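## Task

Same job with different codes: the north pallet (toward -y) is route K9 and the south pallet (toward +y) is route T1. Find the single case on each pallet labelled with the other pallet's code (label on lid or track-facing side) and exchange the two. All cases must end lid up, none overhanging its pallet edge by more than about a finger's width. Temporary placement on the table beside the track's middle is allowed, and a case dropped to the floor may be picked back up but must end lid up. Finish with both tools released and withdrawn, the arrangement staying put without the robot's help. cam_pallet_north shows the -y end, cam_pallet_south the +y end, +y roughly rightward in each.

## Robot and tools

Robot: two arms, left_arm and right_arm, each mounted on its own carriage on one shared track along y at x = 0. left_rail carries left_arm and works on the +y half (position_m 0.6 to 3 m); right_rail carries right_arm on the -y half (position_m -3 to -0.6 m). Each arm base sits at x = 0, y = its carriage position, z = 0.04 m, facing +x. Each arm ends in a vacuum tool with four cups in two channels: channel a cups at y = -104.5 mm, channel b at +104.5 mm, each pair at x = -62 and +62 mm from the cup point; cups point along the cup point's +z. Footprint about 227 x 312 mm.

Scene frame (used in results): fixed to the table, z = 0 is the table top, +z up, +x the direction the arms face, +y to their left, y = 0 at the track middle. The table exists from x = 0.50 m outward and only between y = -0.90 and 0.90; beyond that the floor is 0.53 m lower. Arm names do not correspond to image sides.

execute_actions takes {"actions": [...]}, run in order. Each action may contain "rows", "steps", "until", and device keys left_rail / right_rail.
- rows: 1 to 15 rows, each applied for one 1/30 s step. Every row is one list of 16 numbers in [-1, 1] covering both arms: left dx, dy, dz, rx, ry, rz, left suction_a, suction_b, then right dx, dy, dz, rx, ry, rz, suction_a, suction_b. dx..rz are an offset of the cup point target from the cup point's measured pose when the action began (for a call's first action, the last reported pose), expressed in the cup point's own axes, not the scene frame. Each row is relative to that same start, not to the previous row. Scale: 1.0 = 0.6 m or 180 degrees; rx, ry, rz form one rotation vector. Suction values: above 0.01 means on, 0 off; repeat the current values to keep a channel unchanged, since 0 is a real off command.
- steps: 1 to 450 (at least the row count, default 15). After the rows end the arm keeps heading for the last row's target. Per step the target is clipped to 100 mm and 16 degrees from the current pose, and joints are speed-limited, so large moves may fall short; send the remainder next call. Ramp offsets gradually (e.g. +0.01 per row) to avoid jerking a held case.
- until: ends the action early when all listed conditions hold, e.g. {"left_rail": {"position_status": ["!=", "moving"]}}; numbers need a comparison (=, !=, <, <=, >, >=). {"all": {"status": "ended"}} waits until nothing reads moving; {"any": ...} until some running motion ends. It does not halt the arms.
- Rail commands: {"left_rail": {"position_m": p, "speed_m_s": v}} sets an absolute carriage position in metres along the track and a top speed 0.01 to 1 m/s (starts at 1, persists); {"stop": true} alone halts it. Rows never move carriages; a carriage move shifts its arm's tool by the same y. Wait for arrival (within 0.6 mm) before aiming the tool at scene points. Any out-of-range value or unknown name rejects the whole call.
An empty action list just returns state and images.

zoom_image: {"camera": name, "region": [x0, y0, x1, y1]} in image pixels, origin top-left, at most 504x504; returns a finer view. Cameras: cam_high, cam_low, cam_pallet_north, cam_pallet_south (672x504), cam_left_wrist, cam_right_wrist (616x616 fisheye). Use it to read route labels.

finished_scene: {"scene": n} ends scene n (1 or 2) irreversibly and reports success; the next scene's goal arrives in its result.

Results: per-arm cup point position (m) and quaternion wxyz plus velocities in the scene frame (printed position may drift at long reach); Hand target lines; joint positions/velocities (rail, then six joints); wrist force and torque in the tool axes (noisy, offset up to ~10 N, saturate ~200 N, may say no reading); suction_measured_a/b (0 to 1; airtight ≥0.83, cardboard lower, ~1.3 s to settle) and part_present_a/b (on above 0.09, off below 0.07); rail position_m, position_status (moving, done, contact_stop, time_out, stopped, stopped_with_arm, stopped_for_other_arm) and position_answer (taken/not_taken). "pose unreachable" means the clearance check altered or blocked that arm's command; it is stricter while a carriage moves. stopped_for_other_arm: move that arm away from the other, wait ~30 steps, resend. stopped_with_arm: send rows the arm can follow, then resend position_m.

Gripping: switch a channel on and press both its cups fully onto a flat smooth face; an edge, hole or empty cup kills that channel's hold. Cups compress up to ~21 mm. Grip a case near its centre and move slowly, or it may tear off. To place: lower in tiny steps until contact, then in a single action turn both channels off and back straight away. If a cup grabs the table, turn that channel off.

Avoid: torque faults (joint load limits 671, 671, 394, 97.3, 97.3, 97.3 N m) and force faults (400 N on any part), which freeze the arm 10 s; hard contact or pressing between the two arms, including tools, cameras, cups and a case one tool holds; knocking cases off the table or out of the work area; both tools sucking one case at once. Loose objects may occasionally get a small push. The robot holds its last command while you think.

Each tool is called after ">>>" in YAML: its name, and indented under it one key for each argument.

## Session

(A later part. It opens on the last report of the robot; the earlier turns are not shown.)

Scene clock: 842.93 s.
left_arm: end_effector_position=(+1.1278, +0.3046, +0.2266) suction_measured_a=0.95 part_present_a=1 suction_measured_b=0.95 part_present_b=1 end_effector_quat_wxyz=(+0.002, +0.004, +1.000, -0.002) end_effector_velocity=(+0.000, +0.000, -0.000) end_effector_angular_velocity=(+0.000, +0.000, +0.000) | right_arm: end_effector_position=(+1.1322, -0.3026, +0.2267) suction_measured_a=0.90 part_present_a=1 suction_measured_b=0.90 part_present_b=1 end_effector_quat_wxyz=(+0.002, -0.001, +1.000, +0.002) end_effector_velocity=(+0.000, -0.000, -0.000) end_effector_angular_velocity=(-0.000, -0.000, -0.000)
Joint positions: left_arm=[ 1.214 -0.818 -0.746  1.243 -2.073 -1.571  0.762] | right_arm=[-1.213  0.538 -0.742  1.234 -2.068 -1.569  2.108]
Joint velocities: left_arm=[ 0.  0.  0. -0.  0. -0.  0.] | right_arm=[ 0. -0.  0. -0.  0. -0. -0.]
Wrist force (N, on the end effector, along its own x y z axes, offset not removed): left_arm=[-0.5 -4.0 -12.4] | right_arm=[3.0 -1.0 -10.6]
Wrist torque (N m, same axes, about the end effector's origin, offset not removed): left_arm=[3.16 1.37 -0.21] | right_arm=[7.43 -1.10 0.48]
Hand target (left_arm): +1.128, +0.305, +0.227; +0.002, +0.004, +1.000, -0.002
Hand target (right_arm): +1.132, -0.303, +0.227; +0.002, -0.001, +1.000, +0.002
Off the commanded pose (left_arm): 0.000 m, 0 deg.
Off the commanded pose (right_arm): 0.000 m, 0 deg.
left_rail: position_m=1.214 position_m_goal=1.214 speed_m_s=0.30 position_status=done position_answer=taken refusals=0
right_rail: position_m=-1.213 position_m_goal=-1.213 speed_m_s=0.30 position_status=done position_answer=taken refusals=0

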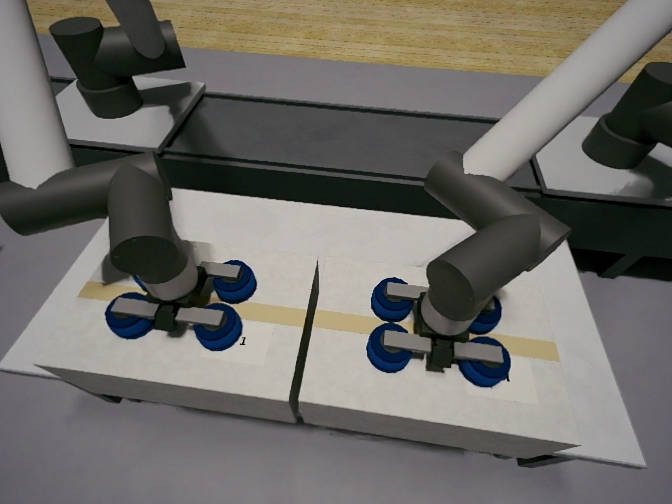

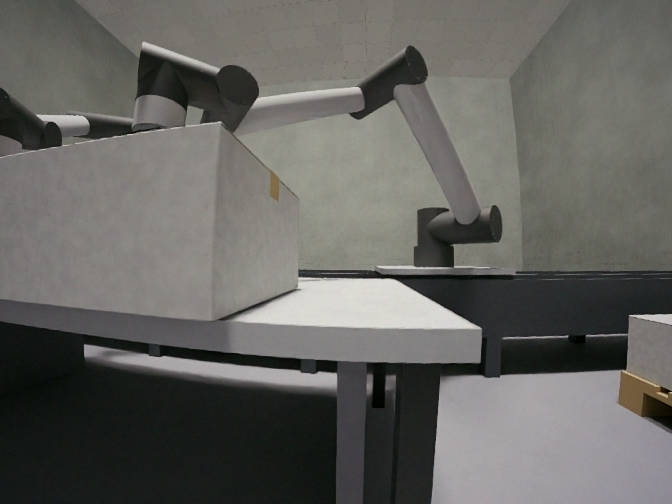

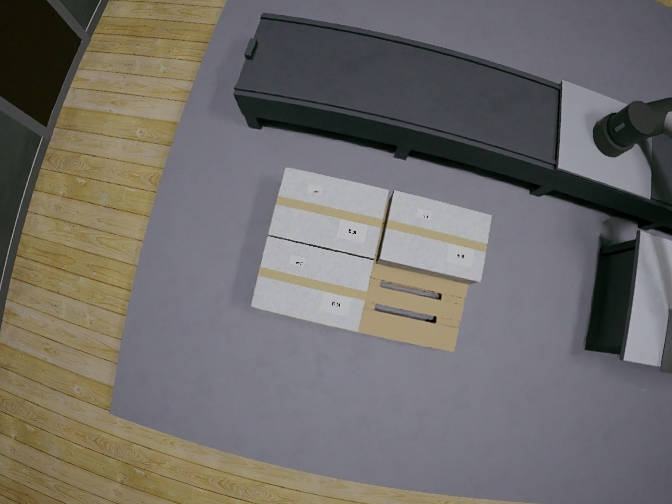

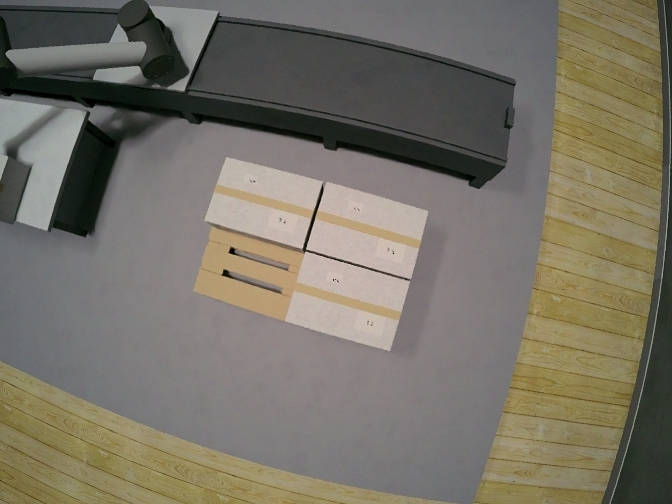

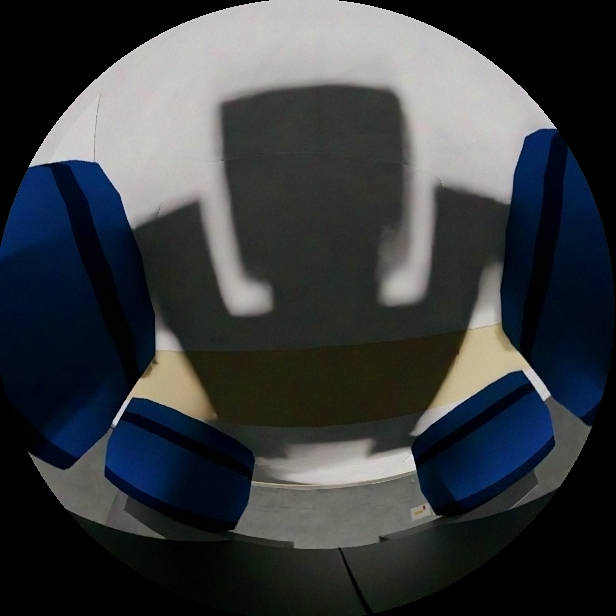

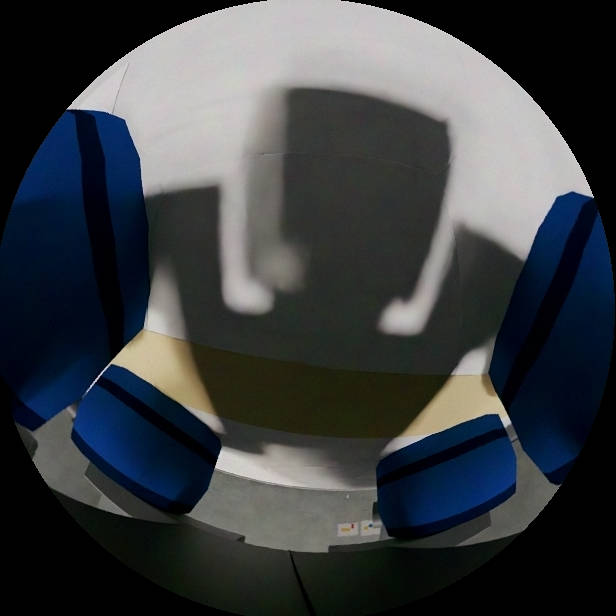

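>>> execute_actions:
  actions:
    - {"rows": [[0,0,0.0045,0,0,0,1,1, 0,0,0.0045,0,0,0,1,1]], "steps": 1}

Scene clock: 860.97 s.
left_arm: end_effector_position=(+1.1278, +0.3046, +0.2266) suction_measured_a=0.95 part_present_a=1 suction_measured_b=0.95 part_present_b=1 end_effector_quat_wxyz=(+0.002, +0.004, +1.000, -0.002) end_effector_velocity=(-0.000, +0.000, -0.000) end_effector_angular_velocity=(+0.000, +0.000, +0.000) | right_arm: end_effector_position=(+1.1322, -0.3026, +0.2267) suction_measured_a=0.90 part_present_a=1 suction_measured_b=0.90 part_present_b=1 end_effector_quat_wxyz=(+0.002, -0.001, +1.000, +0.002) end_effector_velocity=(-0.000, -0.000, -0.001) end_effector_angular_velocity=(-0.000, +0.000, -0.000)
Joint positions: left_arm=[ 1.214 -0.818 -0.746  1.243 -2.073 -1.571  0.762] | right_arm=[-1.213  0.538 -0.742  1.234 -2.068 -1.569  2.108]
Joint velocities: left_arm=[ 0.  0.  0.  0. -0.  0. -0.] | right_arm=[ 0. -0.  0.  0. -0.  0.  0.]
Wrist force (N, on the end effector, along its own x y z axes, offset not removed): left_arm=[0.8 -4.7 -9.7] | right_arm=[0.9 -3.1 -11.7]
Wrist torque (N m, same axes, about the end effector's origin, offset not removed): left_arm=[3.29 1.25 -0.19] | right_arm=[7.20 -0.67 0.43]
Hand target (left_arm): +1.128, +0.305, +0.224; +0.002, +0.004, +1.000, -0.002
Hand target (right_arm): +1.132, -0.303, +0.224; +0.002, -0.001, +1.000, +0.002
Off the commanded pose (left_arm): 0.003 m, 0 deg.
Off the commanded pose (right_arm): 0.003 m, 0 deg.
left_rail: position_m=1.214 position_m_goal=1.214 speed_m_s=0.30 position_status=done position_answer=taken refusals=0
right_rail: position_m=-1.213 position_m_goal=-1.213 speed_m_s=0.30 position_status=done position_answer=taken refusals=0

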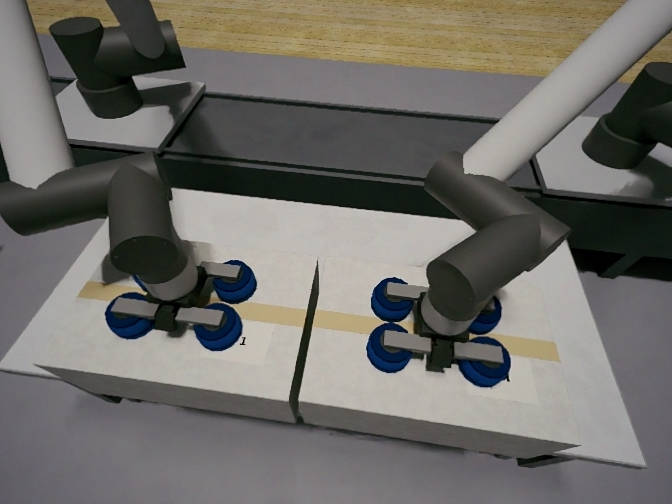

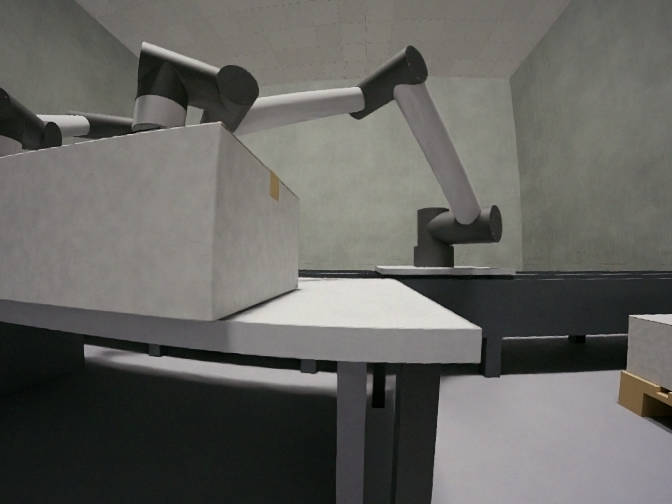

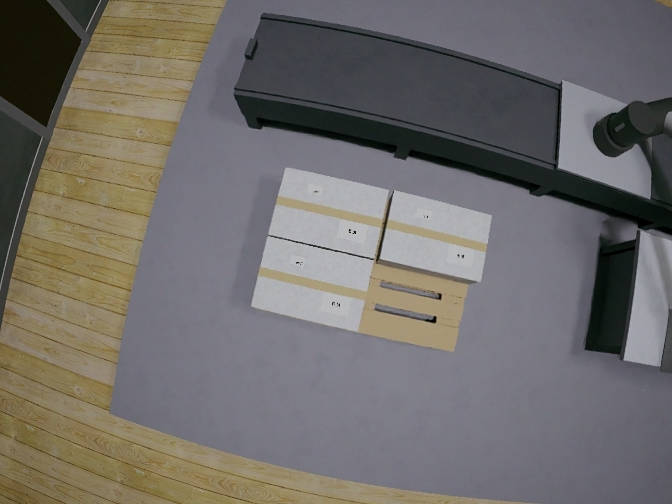

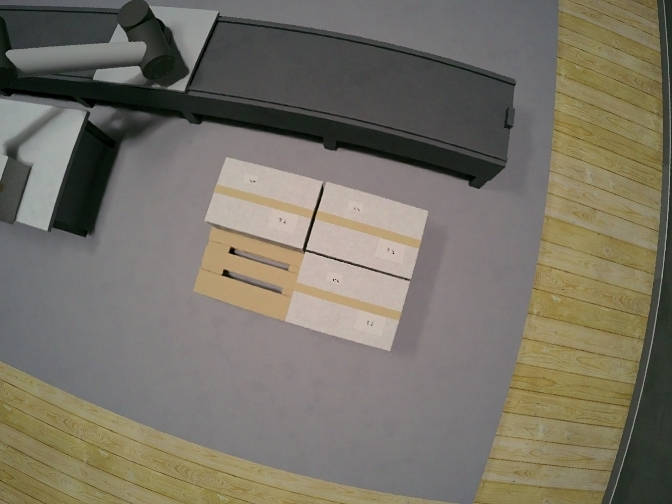

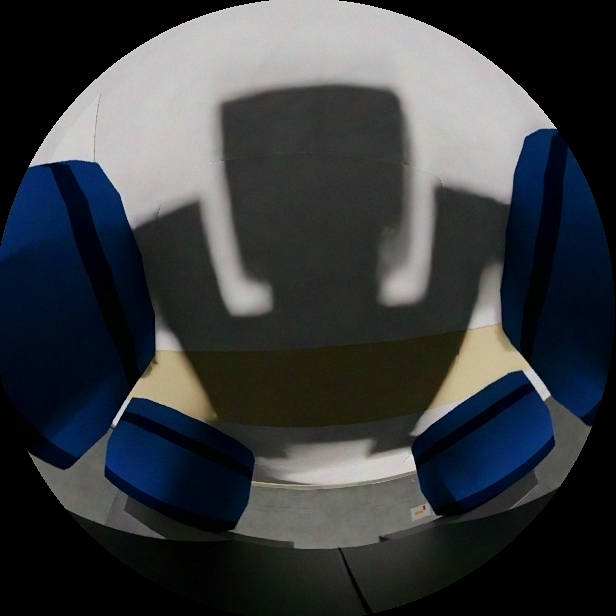

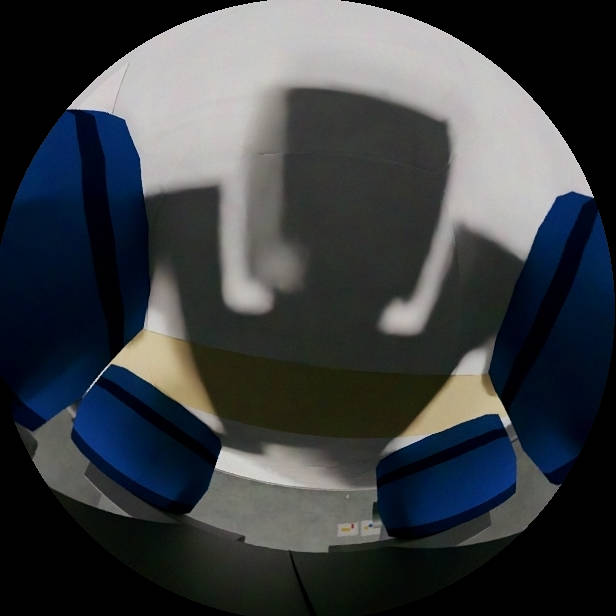

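>>> execute_actions:
  actions: []

Scene clock: 868.00 s.
left_arm: end_effector_position=(+1.1278, +0.3046, +0.2239) suction_measured_a=0.95 part_present_a=1 suction_measured_b=0.95 part_present_b=1 end_effector_quat_wxyz=(+0.002, +0.004, +1.000, -0.002) end_effector_velocity=(+0.000, -0.000, +0.000) end_effector_angular_velocity=(-0.000, -0.000, +0.000) | right_arm: end_effector_position=(+1.1322, -0.3026, +0.2240) suction_measured_a=0.90 part_present_a=1 suction_measured_b=0.90 part_present_b=1 end_effector_quat_wxyz=(+0.002, -0.001, +1.000, +0.002) end_effector_velocity=(-0.000, +0.000, +0.000) end_effector_angular_velocity=(+0.000, +0.000, +0.000)
Joint positions: left_arm=[ 1.214 -0.818 -0.744  1.244 -2.076 -1.571  0.762] | right_arm=[-1.213  0.538 -0.74   1.235 -2.071 -1.569  2.108]
Joint velocities: left_arm=[ 0.  0. -0.  0. -0. -0. -0.] | right_arm=[ 0. -0. -0.  0. -0.  0. -0.]
Wrist force (N, on the end effector, along its own x y z axes, offset not removed): left_arm=[-0.9 0.7 -19.1] | right_arm=[-0.1 -8.2 -12.9]
Wrist torque (N m, same axes, about the end effector's origin, offset not removed): left_arm=[3.73 1.44 -0.06] | right_arm=[6.48 -0.65 0.43]
Hand target (left_arm): +1.128, +0.305, +0.224; +0.002, +0.004, +1.000, -0.002
Hand target (right_arm): +1.132, -0.303, +0.224; +0.002, -0.001, +1.000, +0.002
Off the commanded pose (left_arm): 0.000 m, 0 deg.
Off the commanded pose (right_arm): 0.000 m, 0 deg.
left_rail: position_m=1.214 position_m_goal=1.214 speed_m_s=0.30 position_status=done position_answer=taken refusals=0
right_rail: position_m=-1.213 position_m_goal=-1.213 speed_m_s=0.30 position_status=done position_answer=taken refusals=0

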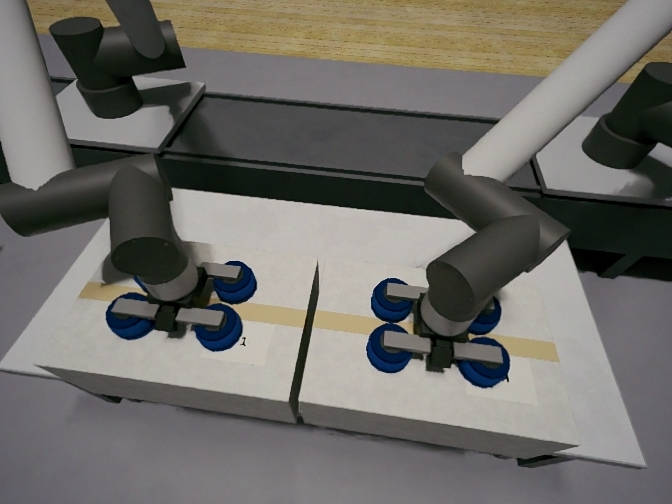

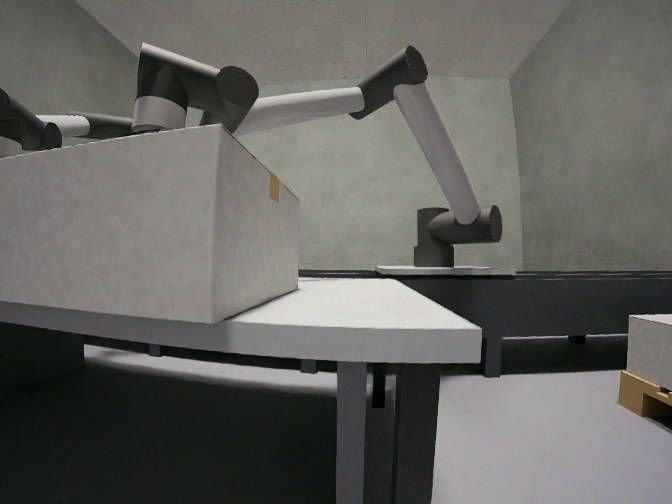

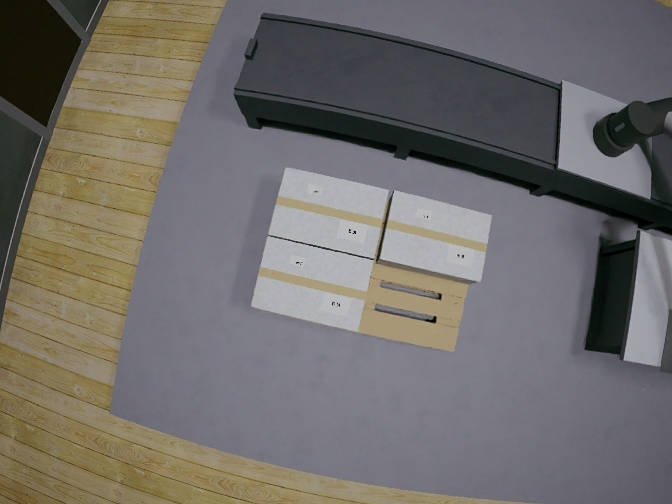

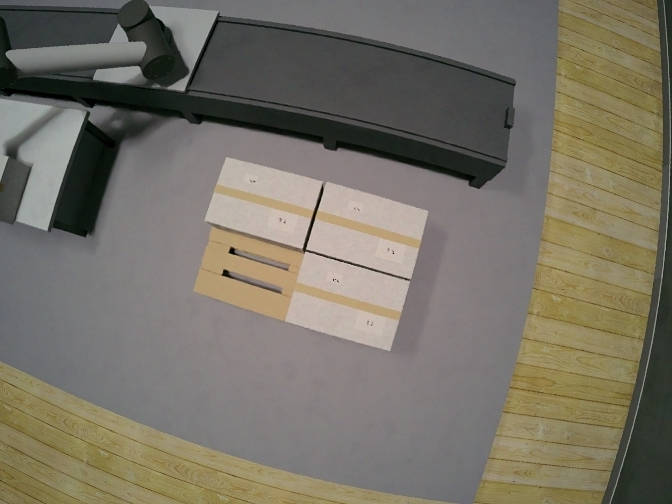

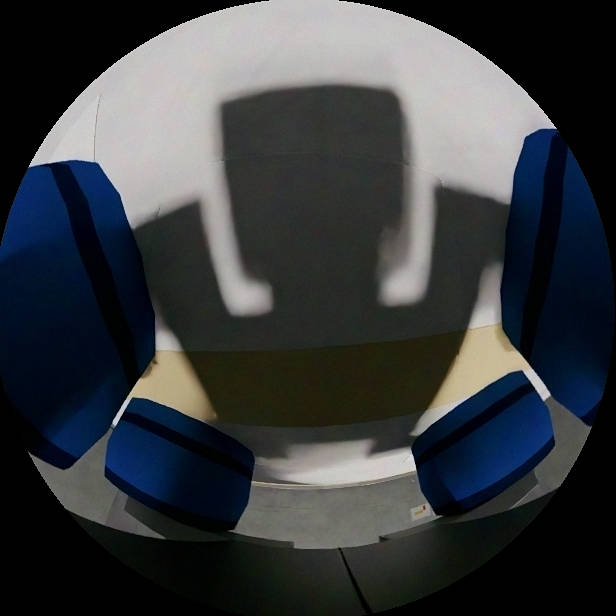

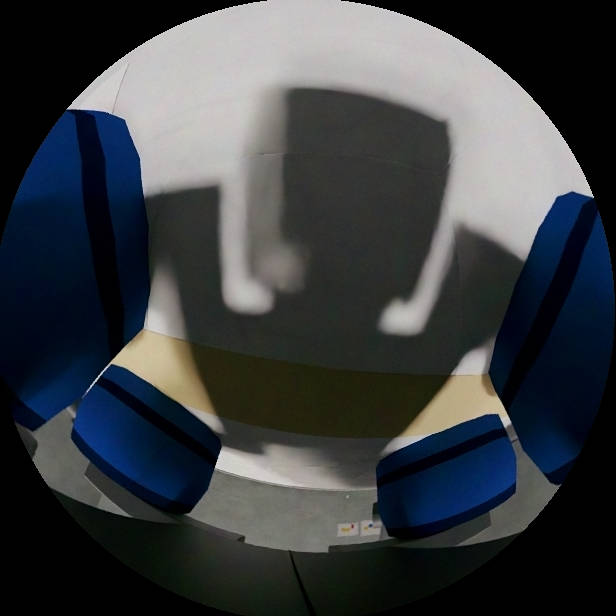

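>>> execute_actions:
  actions:
    - {"rows": [[0,0,0.0035,0,0,0,1,1, 0,0,0.0035,0,0,0,1,1]], "steps": 1}

Scene clock: 874.83 s.
left_arm: end_effector_position=(+1.1278, +0.3046, +0.2239) suction_measured_a=0.95 part_present_a=1 suction_measured_b=0.95 part_present_b=1 end_effector_quat_wxyz=(+0.002, +0.004, +1.000, -0.002) end_effector_velocity=(+0.000, -0.000, -0.000) end_effector_angular_velocity=(+0.000, +0.000, +0.000) | right_arm: end_effector_position=(+1.1322, -0.3026, +0.2240) suction_measured_a=0.90 part_present_a=1 suction_measured_b=0.90 part_present_b=1 end_effector_quat_wxyz=(+0.002, -0.001, +1.000, +0.002) end_effector_velocity=(-0.000, -0.000, -0.000) end_effector_angular_velocity=(-0.000, +0.000, -0.000)
Joint positions: left_arm=[ 1.214 -0.818 -0.744  1.244 -2.076 -1.571  0.762] | right_arm=[-1.213  0.538 -0.74   1.235 -2.071 -1.569  2.108]
Joint velocities: left_arm=[ 0.  0.  0.  0. -0. -0. -0.] | right_arm=[ 0. -0.  0.  0. -0.  0.  0.]
Wrist force (N, on the end effector, along its own x y z axes, offset not removed): left_arm=[-2.8 0.0 -12.6] | right_arm=[3.1 -0.4 -8.2]
Wrist torque (N m, same axes, about the end effector's origin, offset not removed): left_arm=[3.72 1.63 -0.27] | right_arm=[7.67 -1.06 0.45]
Hand target (left_arm): +1.128, +0.305, +0.222; +0.002, +0.004, +1.000, -0.002
Hand target (right_arm): +1.132, -0.303, +0.222; +0.002, -0.001, +1.000, +0.002
Off the commanded pose (left_arm): 0.002 m, 0 deg.
Off the commanded pose (right_arm): 0.002 m, 0 deg.
left_rail: position_m=1.214 position_m_goal=1.214 speed_m_s=0.30 position_status=done position_answer=taken refusals=0
right_rail: position_m=-1.213 position_m_goal=-1.213 speed_m_s=0.30 position_status=done position_answer=taken refusals=0

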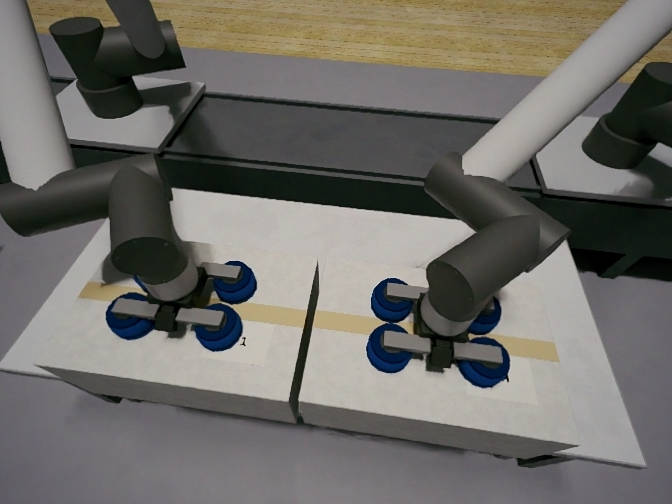

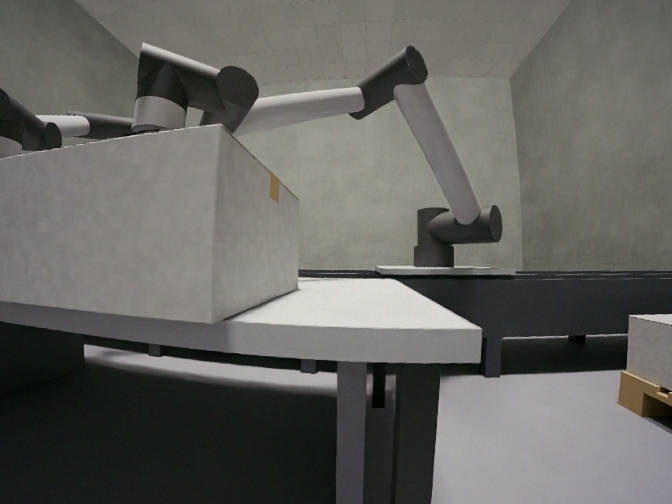

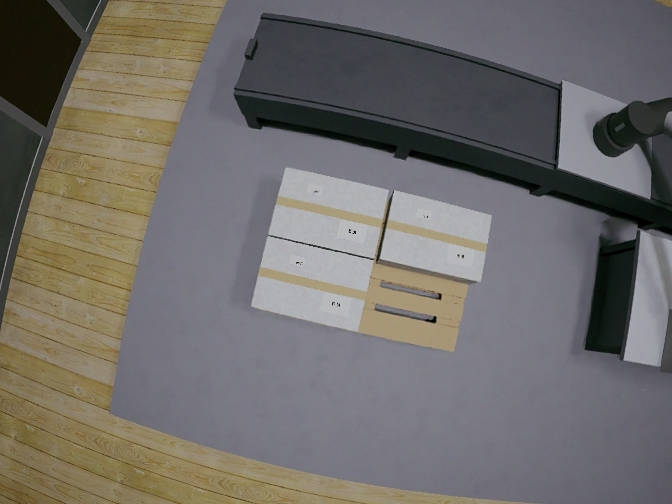

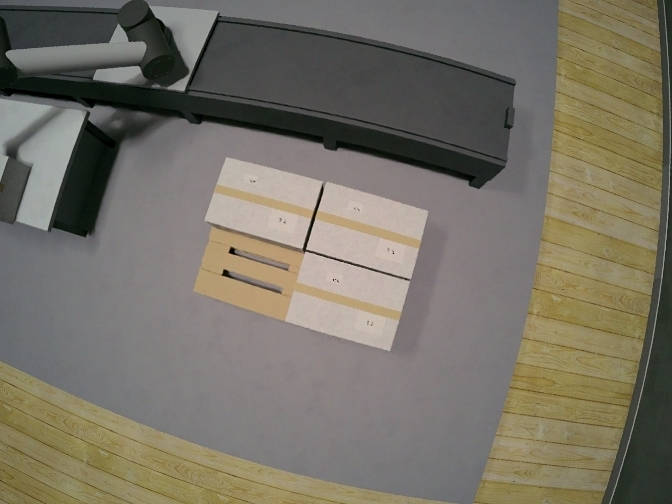

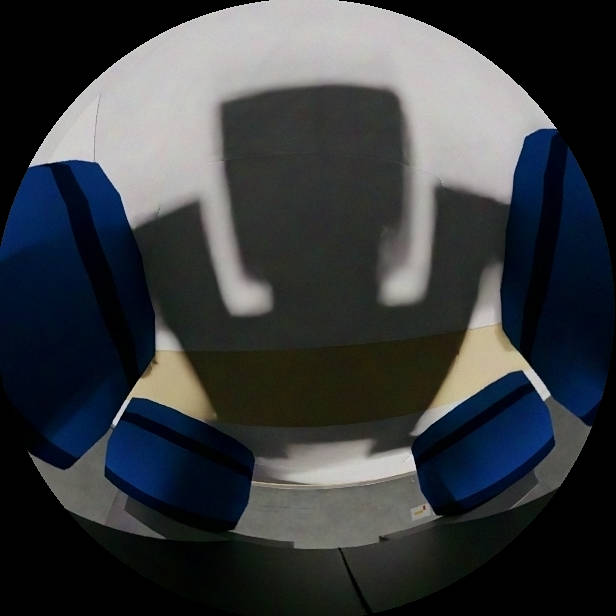

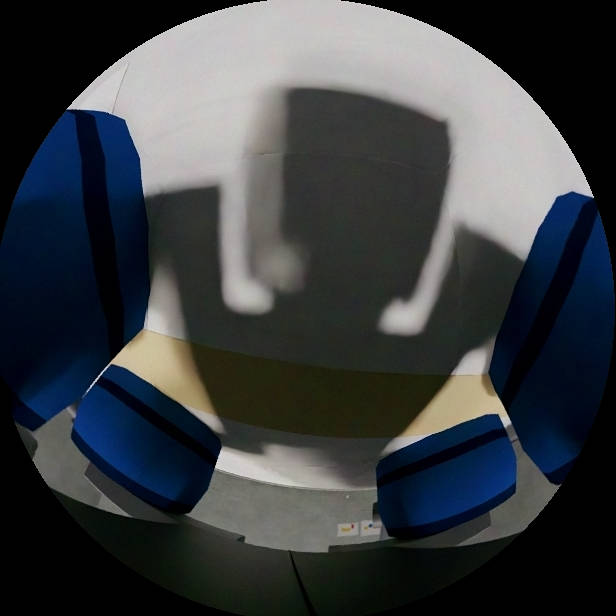

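>>> execute_actions:
  actions: []

Scene clock: 879.23 s.
left_arm: end_effector_position=(+1.1278, +0.3046, +0.2218) suction_measured_a=0.95 part_present_a=1 suction_measured_b=0.95 part_present_b=1 end_effector_quat_wxyz=(+0.002, +0.004, +1.000, -0.002) end_effector_velocity=(-0.000, -0.000, -0.000) end_effector_angular_velocity=(+0.000, +0.000, +0.000) | right_arm: end_effector_position=(+1.1322, -0.3026, +0.2219) suction_measured_a=0.90 part_present_a=1 suction_measured_b=0.90 part_present_b=1 end_effector_quat_wxyz=(+0.002, -0.001, +1.000, +0.002) end_effector_velocity=(-0.000, -0.000, -0.000) end_effector_angular_velocity=(-0.000, +0.000, -0.000)
Joint positions: left_arm=[ 1.214 -0.818 -0.743  1.244 -2.078 -1.571  0.762] | right_arm=[-1.213  0.538 -0.739  1.236 -2.073 -1.569  2.108]
Joint velocities: left_arm=[ 0.  0.  0. -0.  0. -0. -0.] | right_arm=[ 0.  0.  0.  0. -0. -0.  0.]
Wrist force (N, on the end effector, along its own x y z axes, offset not removed): left_arm=[5.0 -13.8 -95.1] | right_arm=[11.2 -8.0 -49.9]
Wrist torque (N m, same axes, about the end effector's origin, offset not removed): left_arm=[-17.39 10.55 -1.56] | right_arm=[7.06 -4.10 0.80]
Hand target (left_arm): +1.128, +0.305, +0.222; +0.002, +0.004, +1.000, -0.002
Hand target (right_arm): +1.132, -0.303, +0.222; +0.002, -0.001, +1.000, +0.002
Off the commanded pose (left_arm): 0.000 m, 0 deg.
Off the commanded pose (right_arm): 0.000 m, 0 deg.
left_rail: position_m=1.214 position_m_goal=1.214 speed_m_s=0.30 position_status=done position_answer=taken refusals=0
right_rail: position_m=-1.213 position_m_goal=-1.213 speed_m_s=0.30 position_status=done position_answer=taken refusals=0

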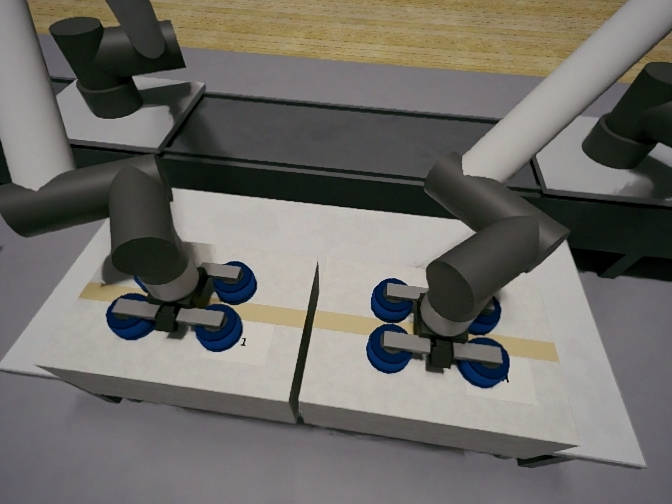

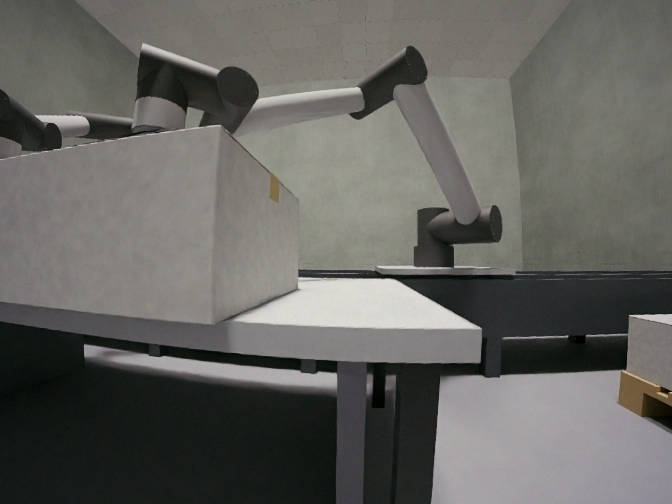

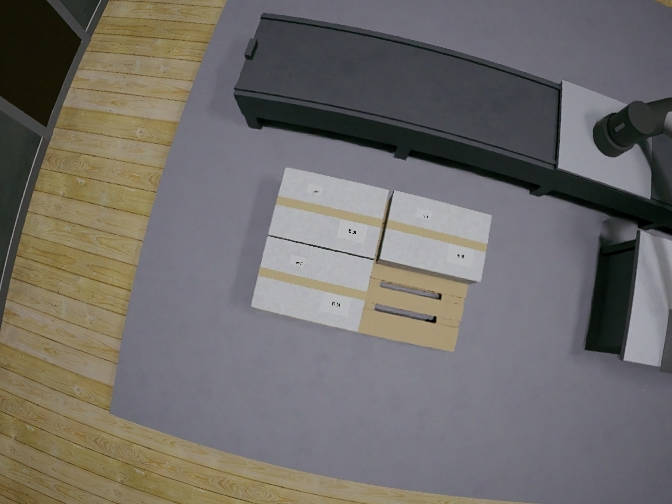

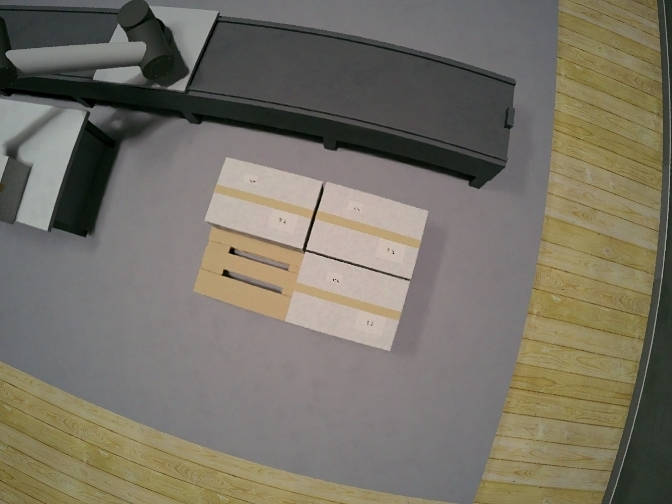

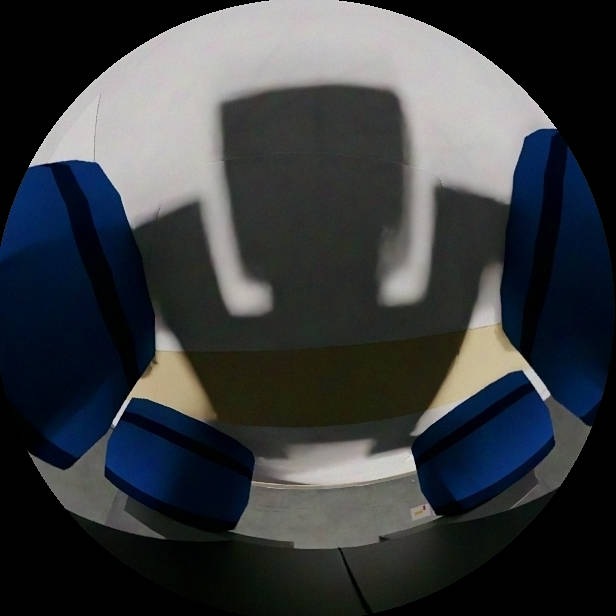

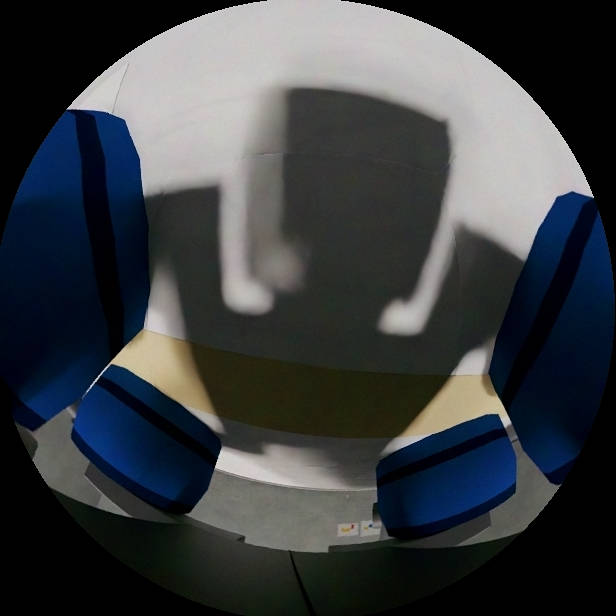

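>>> execute_actions:
  actions:
    - {"rows": [ [0,0,-0.0033,0,0,0,0,0, 0,0,-0.0033,0,0,0,0,0], [0,0,-0.010,-0.0001,0.0001,0,0,0, 0,0,-0.010,0,0,0,0,0], [0,0,-0.020,-0.0002,0.0002,0,0,0, 0,0,-0.020,0,0,0,0,0], [0,0,-0.0317,-0.0003,0.0002,0,0,0, 0,0,-0.0317,0,0,0,0,0], [0,0,-0.0433,-0.0004,0.0003,0,0,0, 0,0,-0.0433,0,0,0,0,0], [0,0,-0.054,-0.0005,0.0004,0,0,0, 0,0,-0.054,0,0,0,0,0], [0,0,-0.062,-0.0006,0.0004,0,0,0, 0,0,-0.062,0,0,0,0,0], [0,0,-0.066,-0.0007,0.0005,0,0,0, 0,0,-0.066,0,0,0,0,0] ], "steps": 8}

Scene clock: 911.67 s.
left_arm: end_effector_position=(+1.1276, +0.3049, +0.2428) suction_measured_a=0.00 part_present_a=0 suction_measured_b=0.01 part_present_b=0 end_effector_quat_wxyz=(+0.001, +0.004, +1.000, -0.002) end_effector_velocity=(-0.006, +0.009, +0.137) end_effector_angular_velocity=(+0.034, +0.022, +0.000) | right_arm: end_effector_position=(+1.1319, -0.3028, +0.2434) suction_measured_a=0.00 part_present_a=0 suction_measured_b=0.00 part_present_b=0 end_effector_quat_wxyz=(+0.001, -0.001, +1.000, +0.002) end_effector_velocity=(-0.009, -0.005, +0.134) end_effector_angular_velocity=(-0.012, +0.024, +0.000)
Joint positions: left_arm=[ 1.214 -0.818 -0.755  1.235 -2.055 -1.571  0.762] | right_arm=[-1.213  0.538 -0.751  1.227 -2.051 -1.569  2.108]
Joint velocities: left_arm=[ 0.     0.    -0.08  -0.063  0.183  0.007  0.   ] | right_arm=[ 0.     0.    -0.081 -0.054  0.162  0.002 -0.   ]
Wrist force (N, on the end effector, along its own x y z axes, offset not removed): left_arm=[6.1 -15.7 -9.8] | right_arm=[2.5 -14.2 -4.9]
Wrist torque (N m, same axes, about the end effector's origin, offset not removed): left_arm=[-0.83 -0.22 -0.27] | right_arm=[-0.34 -0.25 0.32]
Hand target (left_arm): +1.128, +0.305, +0.261; +0.001, +0.004, +1.000, -0.001
Hand target (right_arm): +1.132, -0.303, +0.261; +0.002, -0.001, +1.000, +0.002
Off the commanded pose (left_arm): 0.019 m, 0 deg.
Off the commanded pose (right_arm): 0.018 m, 0 deg.
left_rail: position_m=1.214 position_m_goal=1.214 speed_m_s=0.30 position_status=done position_answer=taken refusals=0
right_rail: position_m=-1.213 position_m_goal=-1.213 speed_m_s=0.30 position_status=done position_answer=taken refusals=0

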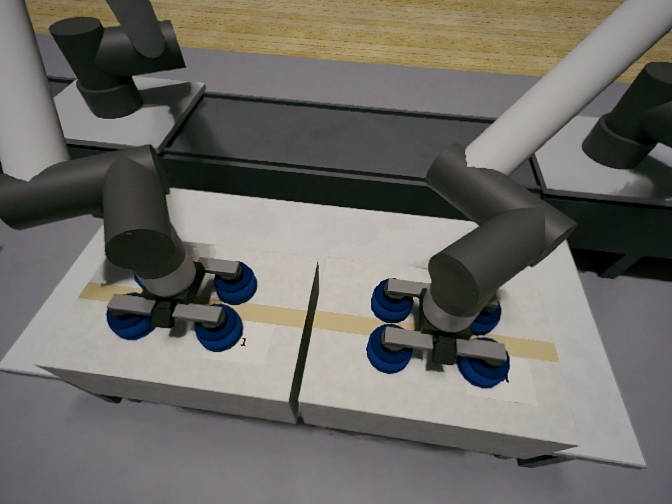

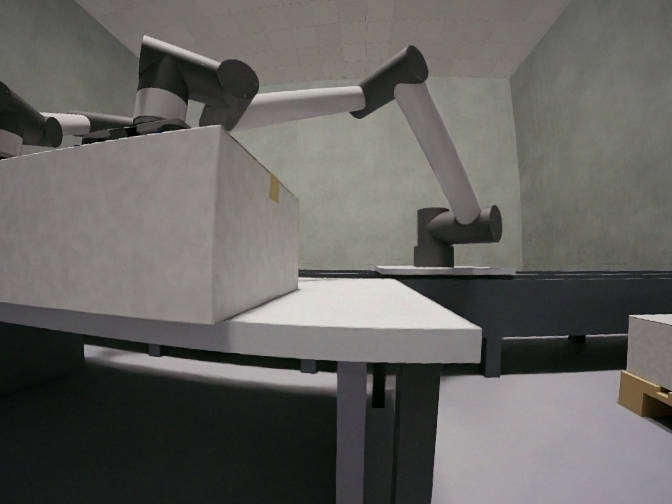

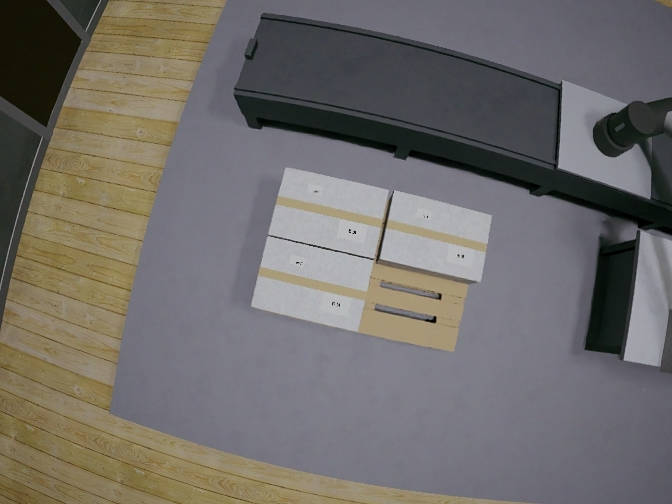

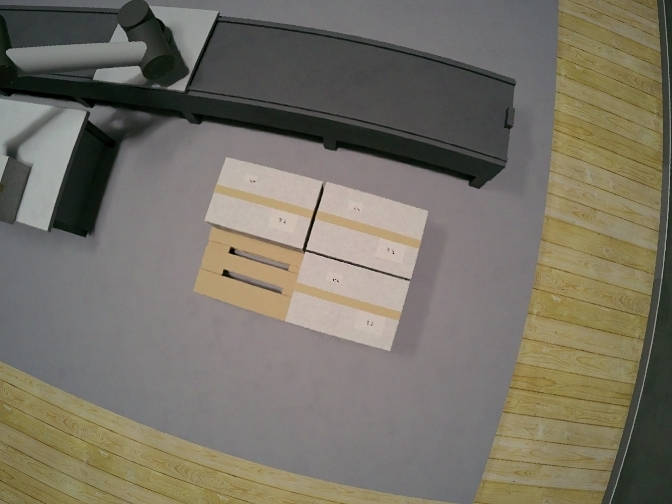

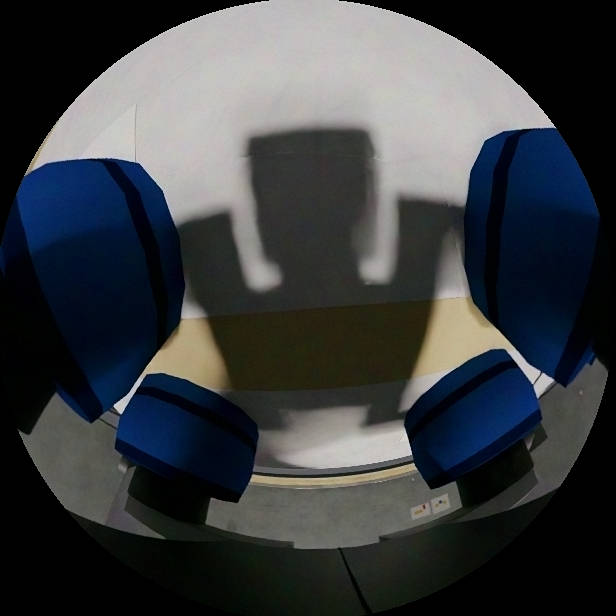

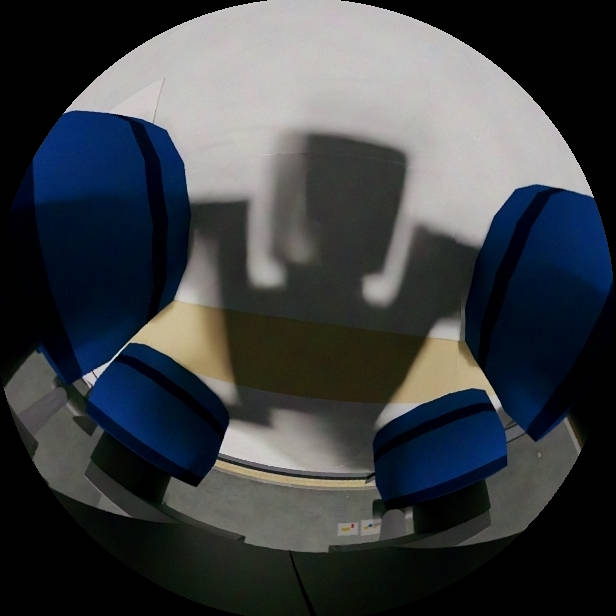

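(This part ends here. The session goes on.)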